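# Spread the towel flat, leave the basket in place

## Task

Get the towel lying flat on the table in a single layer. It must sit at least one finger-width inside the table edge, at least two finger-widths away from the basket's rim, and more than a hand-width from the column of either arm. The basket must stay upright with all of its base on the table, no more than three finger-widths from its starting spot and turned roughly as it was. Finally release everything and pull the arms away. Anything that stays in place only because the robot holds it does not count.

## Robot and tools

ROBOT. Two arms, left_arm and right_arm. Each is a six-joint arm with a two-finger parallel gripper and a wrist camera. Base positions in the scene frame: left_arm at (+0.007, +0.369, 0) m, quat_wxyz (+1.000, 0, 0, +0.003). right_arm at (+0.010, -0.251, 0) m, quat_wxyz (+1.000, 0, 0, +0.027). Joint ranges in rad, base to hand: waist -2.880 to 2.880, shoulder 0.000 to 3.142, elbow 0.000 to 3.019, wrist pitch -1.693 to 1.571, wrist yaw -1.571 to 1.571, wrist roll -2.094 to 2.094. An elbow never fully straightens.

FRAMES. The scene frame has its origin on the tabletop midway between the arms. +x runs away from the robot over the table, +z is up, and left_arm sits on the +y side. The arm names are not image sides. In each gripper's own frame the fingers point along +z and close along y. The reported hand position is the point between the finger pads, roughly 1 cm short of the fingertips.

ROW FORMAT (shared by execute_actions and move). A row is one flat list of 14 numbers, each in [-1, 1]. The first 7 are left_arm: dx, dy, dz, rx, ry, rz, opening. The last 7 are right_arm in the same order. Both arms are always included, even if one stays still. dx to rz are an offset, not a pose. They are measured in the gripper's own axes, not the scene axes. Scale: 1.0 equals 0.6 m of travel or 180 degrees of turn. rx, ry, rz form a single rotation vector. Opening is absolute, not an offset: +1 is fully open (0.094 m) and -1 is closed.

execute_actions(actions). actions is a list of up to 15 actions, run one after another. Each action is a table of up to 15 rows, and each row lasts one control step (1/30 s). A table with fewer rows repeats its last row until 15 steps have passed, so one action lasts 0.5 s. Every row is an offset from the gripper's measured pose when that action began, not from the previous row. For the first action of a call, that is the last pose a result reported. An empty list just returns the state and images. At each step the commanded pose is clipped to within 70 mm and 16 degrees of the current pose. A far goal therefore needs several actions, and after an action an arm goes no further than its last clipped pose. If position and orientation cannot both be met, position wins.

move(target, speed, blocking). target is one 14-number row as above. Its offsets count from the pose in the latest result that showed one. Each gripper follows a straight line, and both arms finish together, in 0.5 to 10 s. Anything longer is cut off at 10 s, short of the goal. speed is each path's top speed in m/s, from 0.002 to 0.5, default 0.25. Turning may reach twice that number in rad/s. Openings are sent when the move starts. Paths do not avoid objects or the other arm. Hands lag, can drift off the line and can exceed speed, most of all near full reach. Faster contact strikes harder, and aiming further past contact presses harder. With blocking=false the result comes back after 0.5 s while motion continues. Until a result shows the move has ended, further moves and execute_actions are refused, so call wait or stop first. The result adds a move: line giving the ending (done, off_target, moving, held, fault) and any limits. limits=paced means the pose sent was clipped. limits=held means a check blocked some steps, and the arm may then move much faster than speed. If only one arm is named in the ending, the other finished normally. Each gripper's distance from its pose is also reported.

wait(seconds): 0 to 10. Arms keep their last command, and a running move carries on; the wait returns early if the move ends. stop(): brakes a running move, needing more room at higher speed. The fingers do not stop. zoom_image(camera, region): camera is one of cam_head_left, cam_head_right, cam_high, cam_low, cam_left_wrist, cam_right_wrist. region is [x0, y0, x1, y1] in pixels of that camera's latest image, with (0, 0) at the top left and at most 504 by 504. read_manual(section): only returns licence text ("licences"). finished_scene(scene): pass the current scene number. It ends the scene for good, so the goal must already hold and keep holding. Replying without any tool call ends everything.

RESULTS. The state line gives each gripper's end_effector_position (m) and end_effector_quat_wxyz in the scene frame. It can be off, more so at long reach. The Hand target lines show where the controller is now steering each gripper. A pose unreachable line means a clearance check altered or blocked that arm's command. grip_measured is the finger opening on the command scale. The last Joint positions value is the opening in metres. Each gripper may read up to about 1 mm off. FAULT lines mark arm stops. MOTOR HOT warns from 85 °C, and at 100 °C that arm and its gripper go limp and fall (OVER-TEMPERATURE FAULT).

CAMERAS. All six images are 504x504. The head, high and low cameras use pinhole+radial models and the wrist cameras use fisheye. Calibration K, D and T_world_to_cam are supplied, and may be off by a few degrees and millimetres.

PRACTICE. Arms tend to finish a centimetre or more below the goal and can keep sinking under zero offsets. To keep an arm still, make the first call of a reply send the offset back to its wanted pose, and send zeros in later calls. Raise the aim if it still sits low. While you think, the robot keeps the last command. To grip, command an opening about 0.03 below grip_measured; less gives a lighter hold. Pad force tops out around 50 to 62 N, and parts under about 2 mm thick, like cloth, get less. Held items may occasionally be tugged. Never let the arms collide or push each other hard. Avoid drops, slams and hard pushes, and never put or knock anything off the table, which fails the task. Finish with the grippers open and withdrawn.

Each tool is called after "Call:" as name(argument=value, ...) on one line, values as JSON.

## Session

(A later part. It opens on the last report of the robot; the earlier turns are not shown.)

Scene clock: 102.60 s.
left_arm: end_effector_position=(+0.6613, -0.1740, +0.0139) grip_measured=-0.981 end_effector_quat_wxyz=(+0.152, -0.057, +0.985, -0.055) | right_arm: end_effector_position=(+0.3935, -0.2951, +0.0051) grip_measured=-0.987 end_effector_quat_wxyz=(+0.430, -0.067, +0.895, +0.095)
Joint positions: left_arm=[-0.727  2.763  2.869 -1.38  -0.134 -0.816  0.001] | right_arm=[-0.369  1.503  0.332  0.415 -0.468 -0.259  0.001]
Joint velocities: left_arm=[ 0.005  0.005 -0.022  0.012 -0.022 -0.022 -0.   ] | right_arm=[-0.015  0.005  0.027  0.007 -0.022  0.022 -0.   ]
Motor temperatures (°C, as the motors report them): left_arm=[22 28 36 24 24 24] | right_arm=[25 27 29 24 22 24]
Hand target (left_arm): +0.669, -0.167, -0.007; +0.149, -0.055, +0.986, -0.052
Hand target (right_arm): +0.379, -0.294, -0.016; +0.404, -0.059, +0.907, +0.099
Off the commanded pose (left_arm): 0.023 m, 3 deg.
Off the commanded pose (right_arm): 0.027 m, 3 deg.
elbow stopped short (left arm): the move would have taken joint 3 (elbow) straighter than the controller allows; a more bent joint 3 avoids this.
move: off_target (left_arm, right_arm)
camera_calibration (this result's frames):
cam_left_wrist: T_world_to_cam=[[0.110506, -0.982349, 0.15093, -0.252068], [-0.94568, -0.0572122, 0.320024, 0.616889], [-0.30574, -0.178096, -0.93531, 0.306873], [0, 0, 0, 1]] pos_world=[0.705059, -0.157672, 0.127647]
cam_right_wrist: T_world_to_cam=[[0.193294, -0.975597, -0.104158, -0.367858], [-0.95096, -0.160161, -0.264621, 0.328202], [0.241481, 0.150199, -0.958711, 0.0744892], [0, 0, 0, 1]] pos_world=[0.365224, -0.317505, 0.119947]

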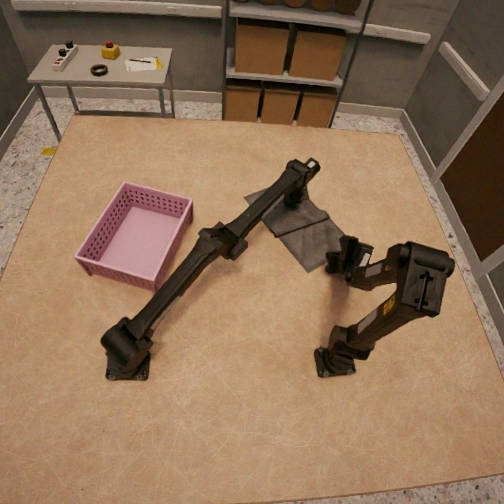

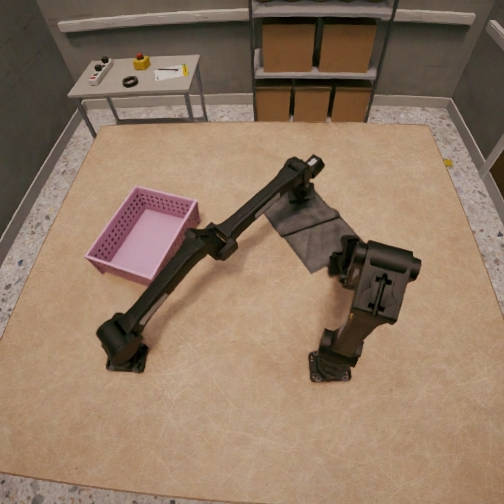

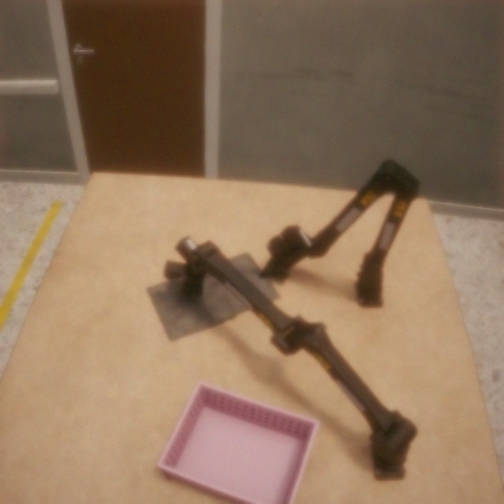

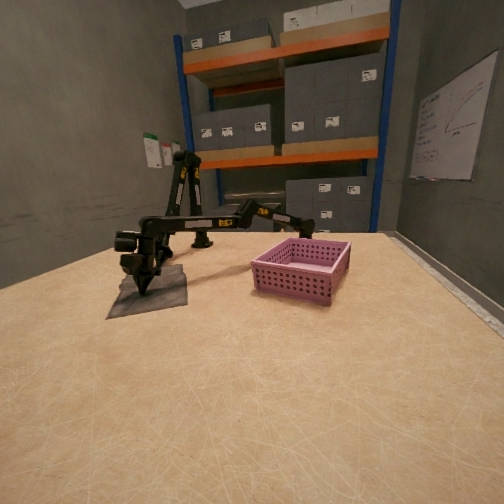

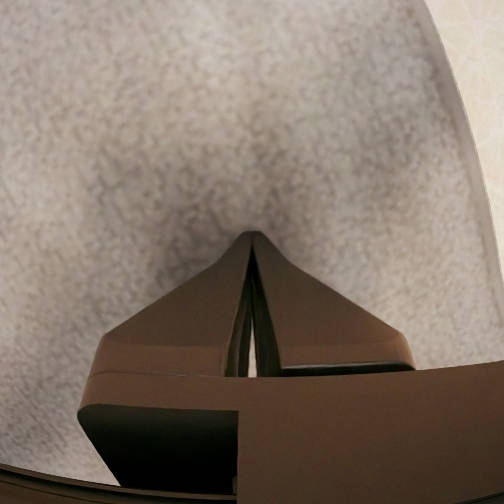

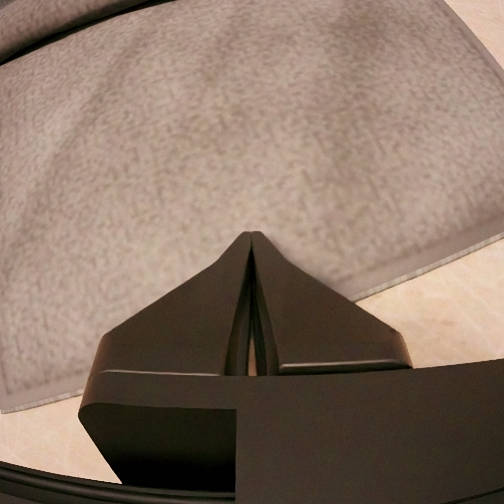

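Call:
move(target=[0.007,0,0.033,0,0,0,-1,-0.02,0.01,-0.04,0,0.11,0,-1], speed=0.08)

Scene clock: 116.63 s.
left_arm: end_effector_position=(+0.6635, -0.1759, +0.0148) grip_measured=-0.981 end_effector_quat_wxyz=(+0.156, -0.057, +0.984, -0.059) | right_arm: end_effector_position=(+0.3611, -0.2910, +0.0115) grip_measured=-0.987 end_effector_quat_wxyz=(+0.250, -0.074, +0.961, +0.091)
Joint positions: left_arm=[-0.727  2.763  2.869 -1.368 -0.134 -0.816  0.001] | right_arm=[-0.327  1.336  0.48  -0.285 -0.336 -0.351  0.001]
Joint velocities: left_arm=[-0.005 -0.005 -0.012 -0.002  0.022 -0.007 -0.   ] | right_arm=[-0.005 -0.005 -0.012 -0.027 -0.066  0.037 -0.001]
Motor temperatures (°C, as the motors report them): left_arm=[22 29 37 24 24 24] | right_arm=[25 27 28 24 22 24]
Hand target (left_arm): +0.663, -0.176, -0.006; +0.152, -0.057, +0.985, -0.054
Hand target (right_arm): +0.379, -0.294, +0.030; +0.269, -0.084, +0.956, +0.082
Off the commanded pose (left_arm): 0.021 m, 1 deg.
Off the commanded pose (right_arm): 0.028 m, 3 deg.
move: off_target (left_arm, right_arm)
camera_calibration (this result's frames):
cam_left_wrist: T_world_to_cam=[[0.108315, -0.981174, 0.159889, -0.252825], [-0.948731, -0.0539827, 0.311439, 0.621294], [-0.296945, -0.185426, -0.936718, 0.300954], [0, 0, 0, 1]] pos_world=[0.706193, -0.158722, 0.128838]
cam_right_wrist: T_world_to_cam=[[0.182477, -0.974983, -0.126926, -0.352543], [-0.973874, -0.19698, 0.113, 0.292941], [-0.135175, 0.10299, -0.985455, 0.210398], [0, 0, 0, 1]] pos_world=[0.378059, -0.307688, 0.129488]

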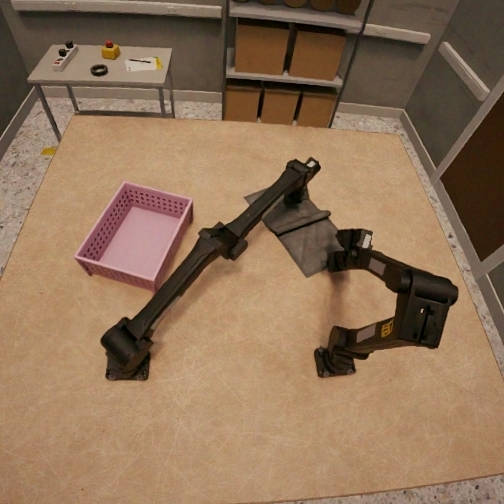

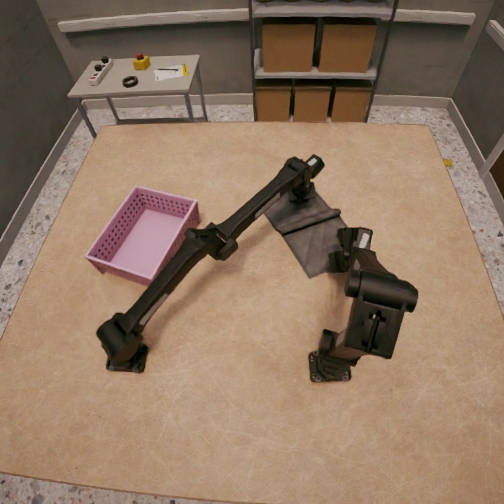

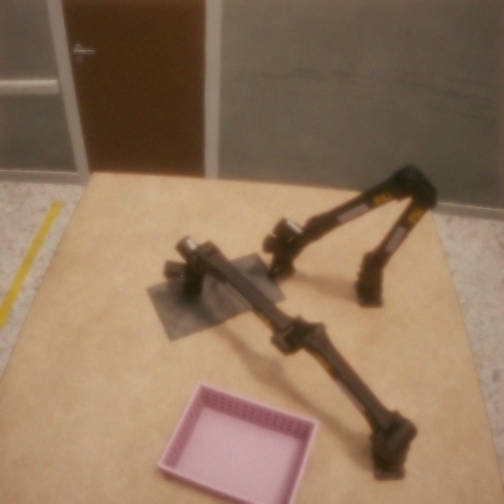

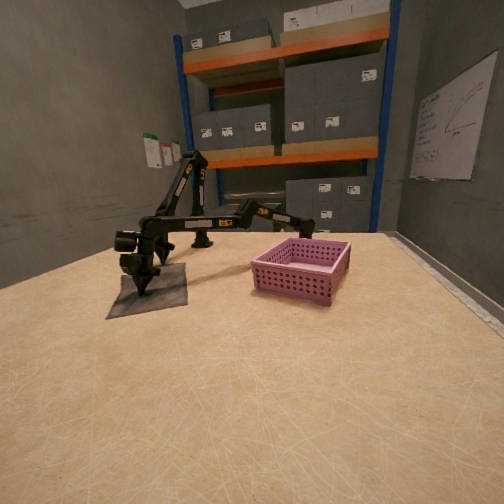

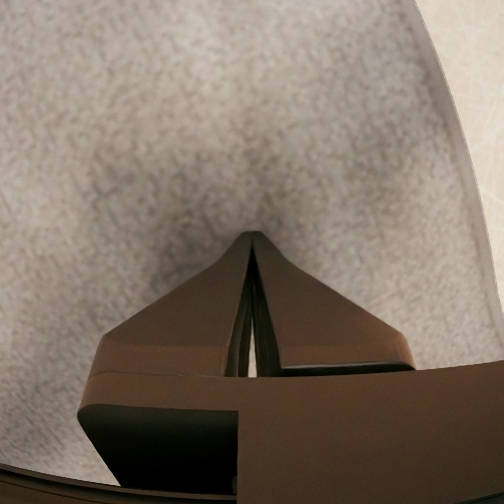

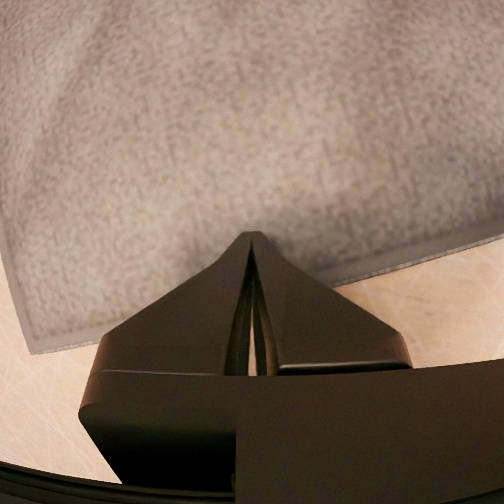

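Call:
move(target=[0.007,0,0.033,0,0,0,-1,-0.053,0.023,-0.005,0,0,0,-1], speed=0.06)

Call:
move(target=[0.007,0,0.033,0,0,0,-1,0.037,-0.01,0.064,0,0,0,-1], speed=0.06)

Call:
move(target=[0.007,0,0.033,0,0,0,-1,0.093,-0.038,-0.02,0,0,0,-1], speed=0.04)

Scene clock: 124.90 s.
left_arm: end_effector_position=(+0.6654, -0.1776, +0.0156) grip_measured=-0.981 end_effector_quat_wxyz=(+0.160, -0.058, +0.983, -0.063) | right_arm: end_effector_position=(+0.3660, -0.2733, +0.0148) grip_measured=-0.987 end_effector_quat_wxyz=(+0.234, -0.074, +0.965, +0.095)
Joint positions: left_arm=[-0.727  2.763  2.869 -1.357 -0.134 -0.816  0.001] | right_arm=[-0.261  1.336  0.505 -0.327 -0.308 -0.294  0.001]
Joint velocities: left_arm=[-0.005 -0.015 -0.007 -0.007  0.007  0.022 -0.   ] | right_arm=[-0.015 -0.015 -0.017 -0.002  0.022  0.037  0.   ]
Motor temperatures (°C, as the motors report them): left_arm=[22 30 35 24 24 24] | right_arm=[25 27 30 24 22 24]
Hand target (left_arm): +0.665, -0.178, -0.005; +0.156, -0.057, +0.984, -0.059
Hand target (right_arm): +0.384, -0.276, +0.032; +0.251, -0.074, +0.961, +0.090
Off the commanded pose (left_arm): 0.021 m, 1 deg.
Off the commanded pose (right_arm): 0.025 m, 2 deg.
move: off_target (left_arm, right_arm)
camera_calibration (this result's frames):
cam_left_wrist: T_world_to_cam=[[0.107, -0.980021, 0.16766, -0.253803], [-0.951203, -0.0518149, 0.304183, 0.624869], [-0.289418, -0.192026, -0.937744, 0.295794], [0, 0, 0, 1]] pos_world=[0.707143, -0.159555, 0.129857]
cam_right_wrist: T_world_to_cam=[[0.182516, -0.973386, -0.138593, -0.335108], [-0.968406, -0.202338, 0.145769, 0.296883], [-0.169932, 0.107609, -0.979563, 0.22645], [0, 0, 0, 1]] pos_world=[0.387147, -0.290487, 0.132102]

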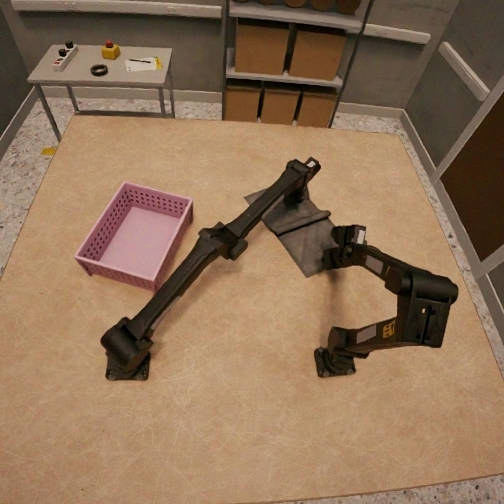

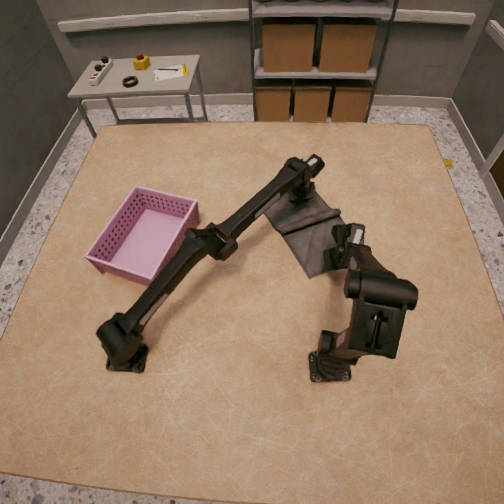

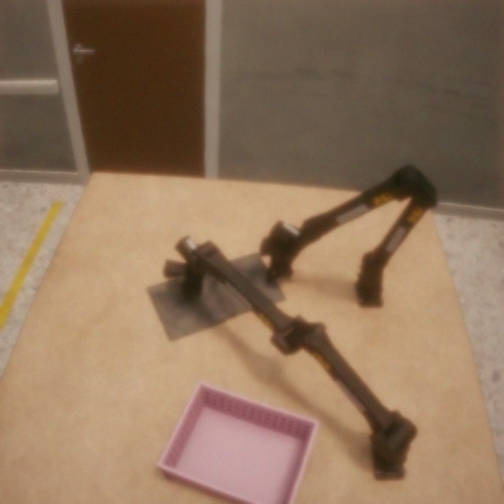

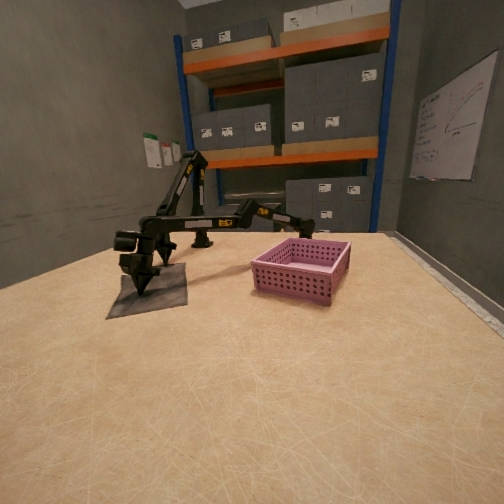

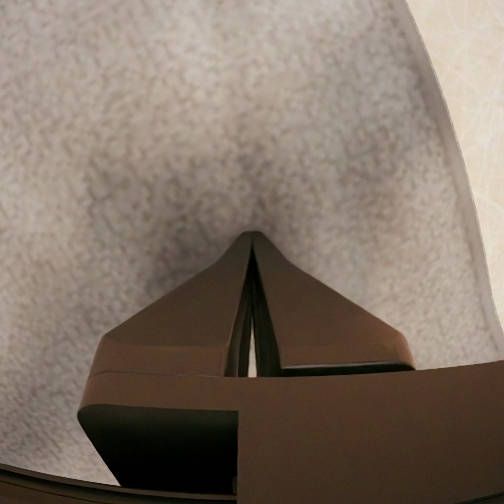

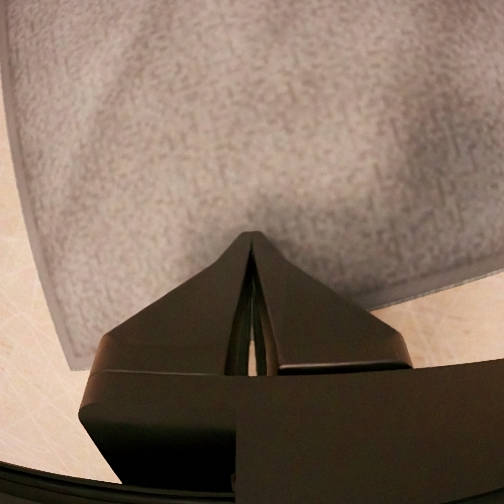

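Scene clock: 125.97 s.
left_arm: end_effector_position=(+0.6669, -0.1789, +0.0163) grip_measured=-0.981 end_effector_quat_wxyz=(+0.163, -0.058, +0.983, -0.066) | right_arm: end_effector_position=(+0.3866, -0.2758, +0.0053) grip_measured=-0.987 end_effector_quat_wxyz=(+0.277, -0.081, +0.953, +0.088)
Joint positions: left_arm=[-0.727  2.763  2.869 -1.348 -0.134 -0.816  0.001] | right_arm=[-0.261  1.402  0.489 -0.152 -0.319 -0.294  0.001]
Joint velocities: left_arm=[ 0.005 -0.005 -0.012  0.002  0.051  0.007  0.001] | right_arm=[-0.005  0.005 -0.012 -0.012  0.037 -0.066  0.   ]
Motor temperatures (°C, as the motors report them): left_arm=[22 30 35 24 24 24] | right_arm=[25 27 30 24 22 24]
Hand target (left_arm): +0.667, -0.180, -0.004; +0.160, -0.058, +0.983, -0.062
Hand target (right_arm): +0.363, -0.272, -0.026; +0.234, -0.074, +0.965, +0.095
Off the commanded pose (left_arm): 0.021 m, 1 deg.
Off the commanded pose (right_arm): 0.042 m, 5 deg.
move: off_target (left_arm, right_arm)
camera_calibration (this result's frames):
cam_left_wrist: T_world_to_cam=[[0.105873, -0.979033, 0.174029, -0.25457], [-0.95319, -0.0500725, 0.298196, 0.62778], [-0.28323, -0.197453, -0.938506, 0.291532], [0, 0, 0, 1]] pos_world=[0.707917, -0.160233, 0.130705]
cam_right_wrist: T_world_to_cam=[[0.198463, -0.973745, -0.111502, -0.349118], [-0.976857, -0.205779, 0.0583536, 0.320447], [-0.0797664, 0.0973408, -0.992049, 0.183218], [0, 0, 0, 1]] pos_world=[0.396933, -0.291846, 0.124135]

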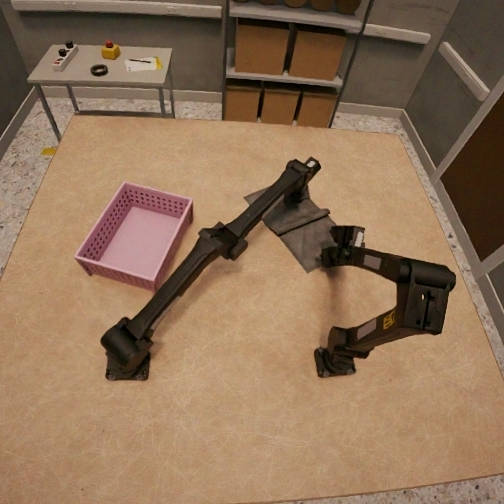

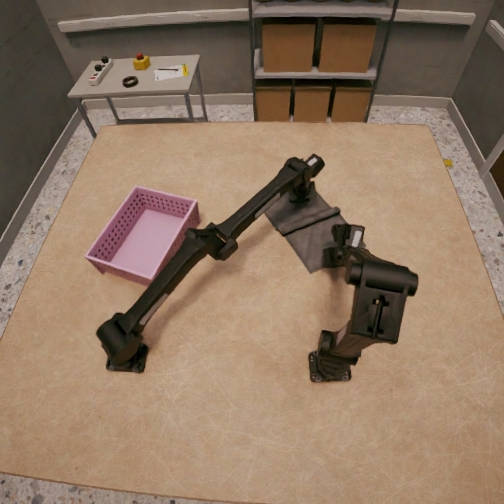

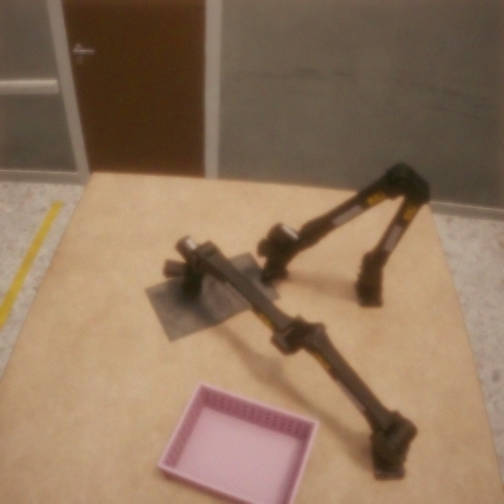

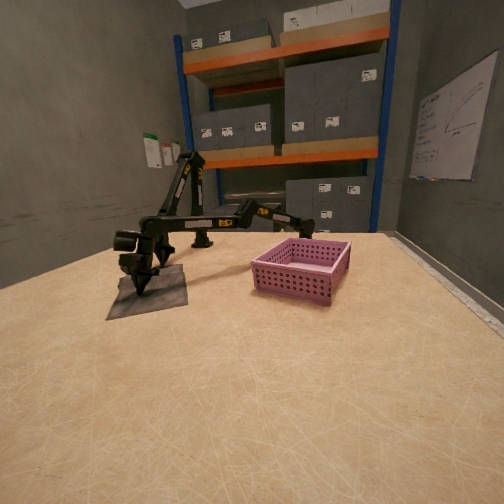

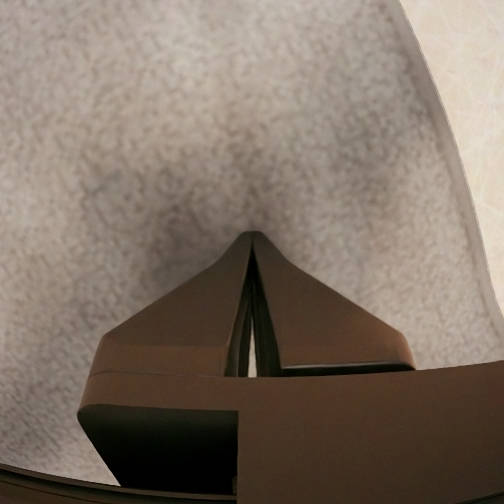

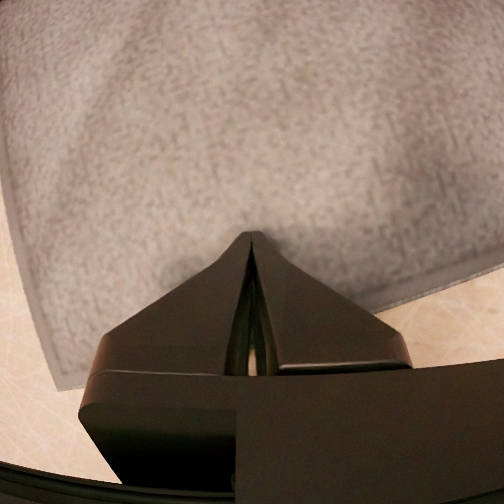

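Scene clock: 127.80 s.
left_arm: end_effector_position=(+0.6681, -0.1800, +0.0168) grip_measured=-0.981 end_effector_quat_wxyz=(+0.166, -0.058, +0.982, -0.068) | right_arm: end_effector_position=(+0.3627, -0.3050, +0.0054) grip_measured=-0.987 end_effector_quat_wxyz=(+0.311, -0.091, +0.942, +0.087)
Joint positions: left_arm=[-0.727  2.763  2.869 -1.341 -0.134 -0.816  0.001] | right_arm=[-0.397  1.362  0.416 -0.096 -0.41  -0.422  0.001]
Joint velocities: left_arm=[-0.015  0.005  0.002 -0.002  0.007 -0.007 -0.001] | right_arm=[-0.005 -0.005 -0.002  0.007 -0.081 -0.022 -0.001]
Motor temperatures (°C, as the motors report them): left_arm=[22 30 35 24 24 24] | right_arm=[25 27 29 24 22 24]
Hand target (left_arm): +0.669, -0.181, -0.003; +0.163, -0.058, +0.983, -0.066
Hand target (right_arm): +0.339, -0.304, -0.017; +0.278, -0.081, +0.953, +0.090
Off the commanded pose (left_arm): 0.021 m, 0 deg.
Off the commanded pose (right_arm): 0.034 m, 4 deg.
move: off_target (left_arm, right_arm)
camera_calibration (this result's frames):
cam_left_wrist: T_world_to_cam=[[0.10491, -0.978188, 0.17928, -0.255177], [-0.954802, -0.0486593, 0.293233, 0.630168], [-0.278114, -0.20194, -0.939081, 0.287995], [0, 0, 0, 1]] pos_world=[0.708552, -0.16079, 0.131412]
cam_right_wrist: T_world_to_cam=[[0.219187, -0.970881, -0.0966785, -0.379514], [-0.975642, -0.219005, -0.0126223, 0.287013], [-0.00891832, 0.0970903, -0.995236, 0.158555], [0, 0, 0, 1]] pos_world=[0.364621, -0.321, 0.124731]

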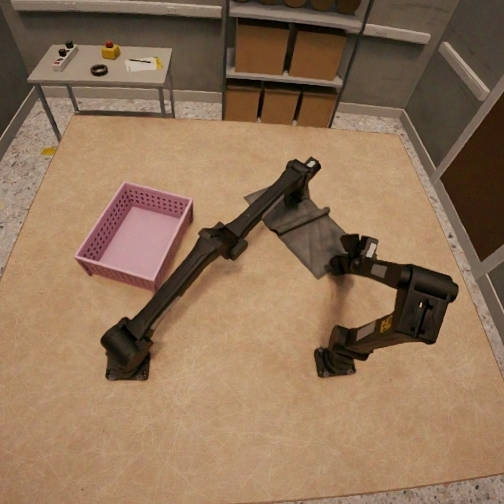

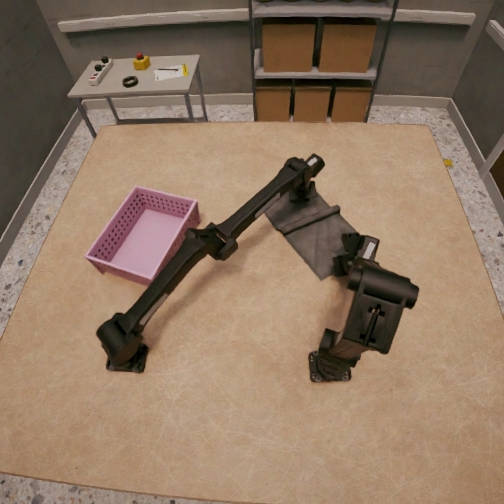

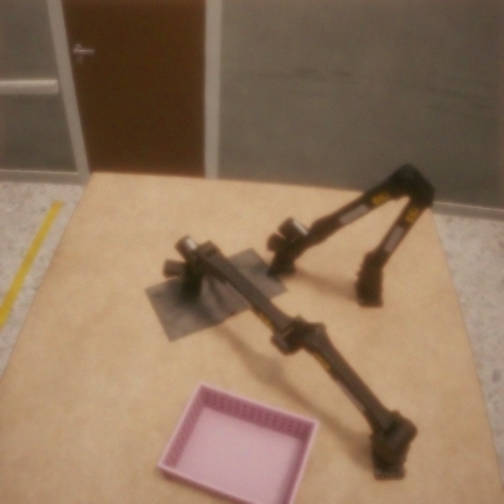

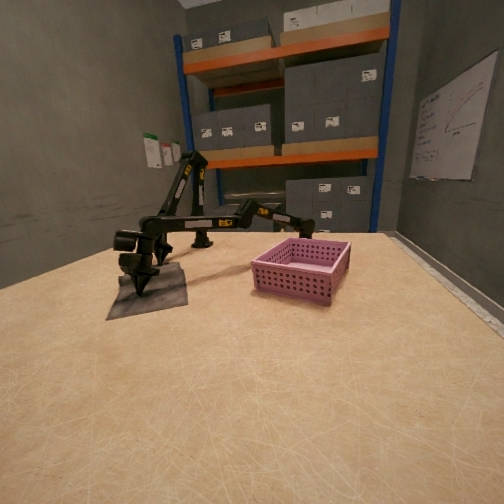

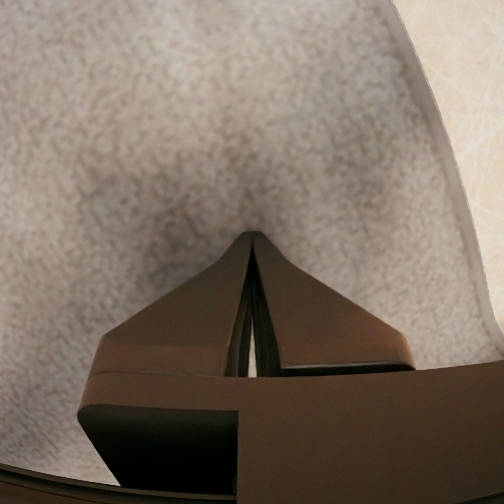

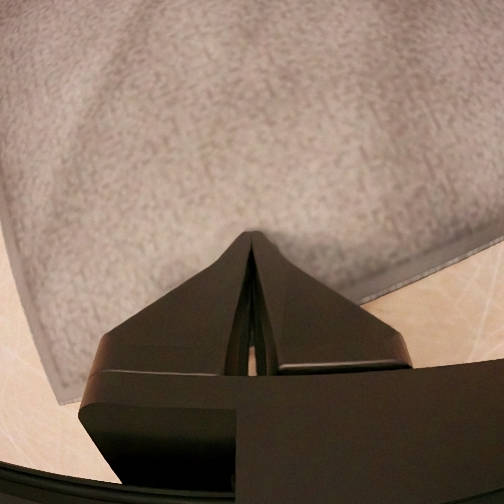

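Call:
move(target=[0.007,0,0.033,0,0,0,-1,0.095,0.015,-0.033,0,0,0,-1], speed=0.04)

Call:
zoom_image(camera="cam_head_left", region=[200,130,450,380])

Scene clock: 133.50 s.
left_arm: end_effector_position=(+0.6692, -0.1810, +0.0173) grip_measured=-0.981 end_effector_quat_wxyz=(+0.168, -0.058, +0.982, -0.070) | right_arm: end_effector_position=(+0.3251, -0.3103, +0.0057) grip_measured=-0.987 end_effector_quat_wxyz=(+0.338, -0.098, +0.932, +0.081)
Joint positions: left_arm=[-0.727  2.763  2.869 -1.335 -0.134 -0.816  0.001] | right_arm=[-0.484  1.266  0.305 -0.057 -0.471 -0.503  0.001]
Joint velocities: left_arm=[-0.015 -0.015 -0.012 -0.007  0.007  0.051  0.   ] | right_arm=[-0.005 -0.005 -0.002 -0.002 -0.022 -0.007  0.001]
Motor temperatures (°C, as the motors report them): left_arm=[22 31 34 24 24 24] | right_arm=[25 27 29 24 22 24]
Hand target (left_arm): +0.670, -0.182, -0.003; +0.166, -0.058, +0.982, -0.068
Hand target (right_arm): +0.305, -0.306, -0.012; +0.311, -0.091, +0.942, +0.089
Off the commanded pose (left_arm): 0.021 m, 0 deg.
Off the commanded pose (right_arm): 0.028 m, 3 deg.
move: off_target (left_arm, right_arm)
camera_calibration (this result's frames):
cam_left_wrist: T_world_to_cam=[[0.104078, -0.977458, 0.183694, -0.255672], [-0.956138, -0.0474877, 0.289042, 0.632167], [-0.273803, -0.20572, -0.939527, 0.285005], [0, 0, 0, 1]] pos_world=[0.709084, -0.161257, 0.132012]
cam_right_wrist: T_world_to_cam=[[0.231739, -0.969868, -0.07519, -0.380234], [-0.971508, -0.226794, -0.0688286, 0.245756], [0.049702, 0.0889979, -0.994791, 0.137445], [0, 0, 0, 1]] pos_world=[0.320038, -0.325273, 0.125054]

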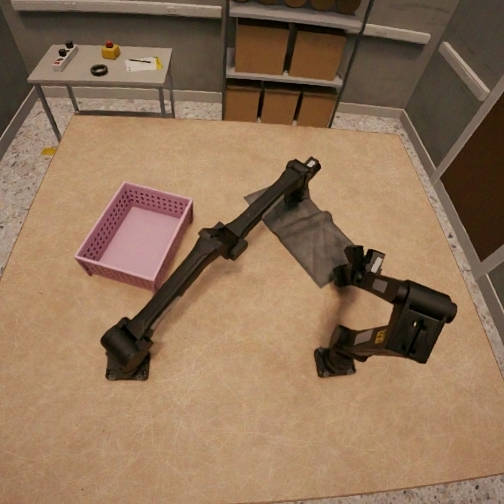

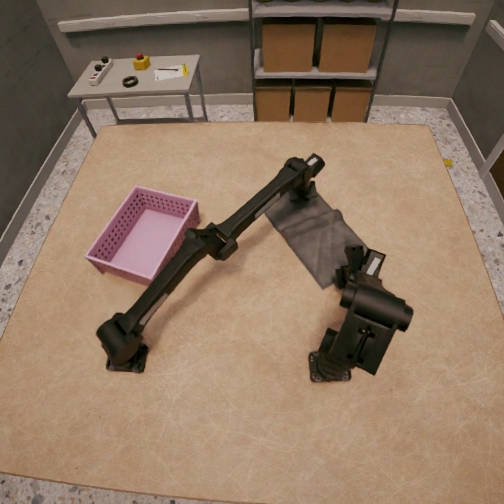

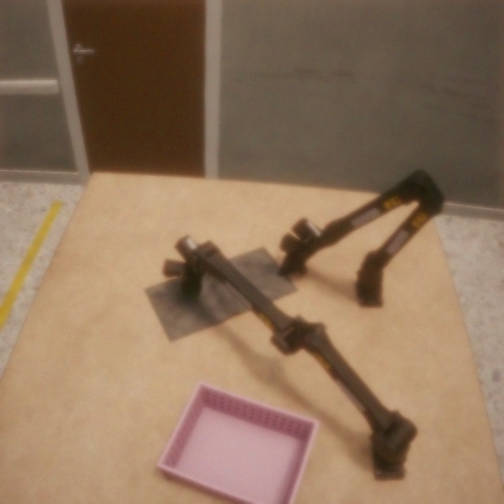

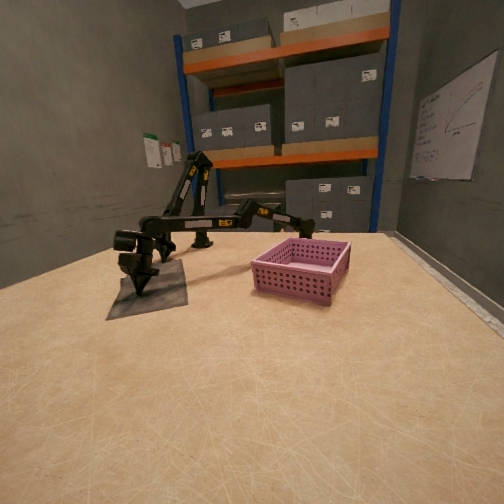

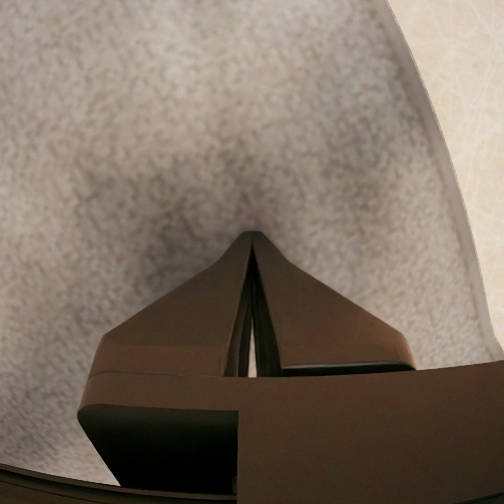

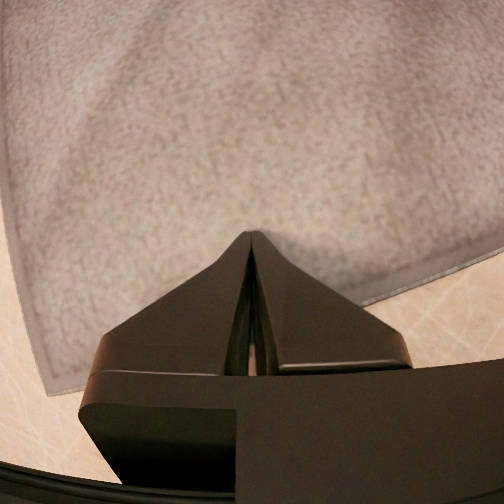

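Region (200, 130, 450, 380) of cam_head_left's 504x504 image, scaled by 2.016, with more detail than that image has.

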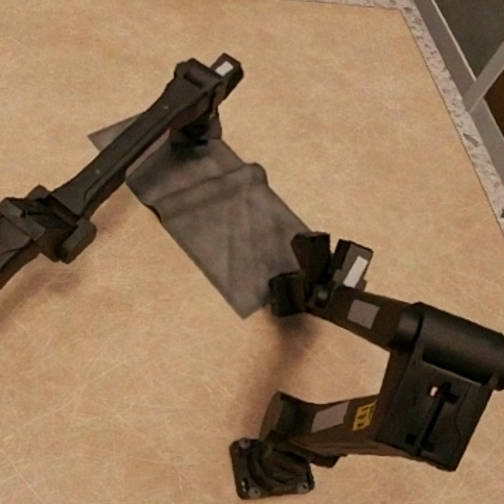

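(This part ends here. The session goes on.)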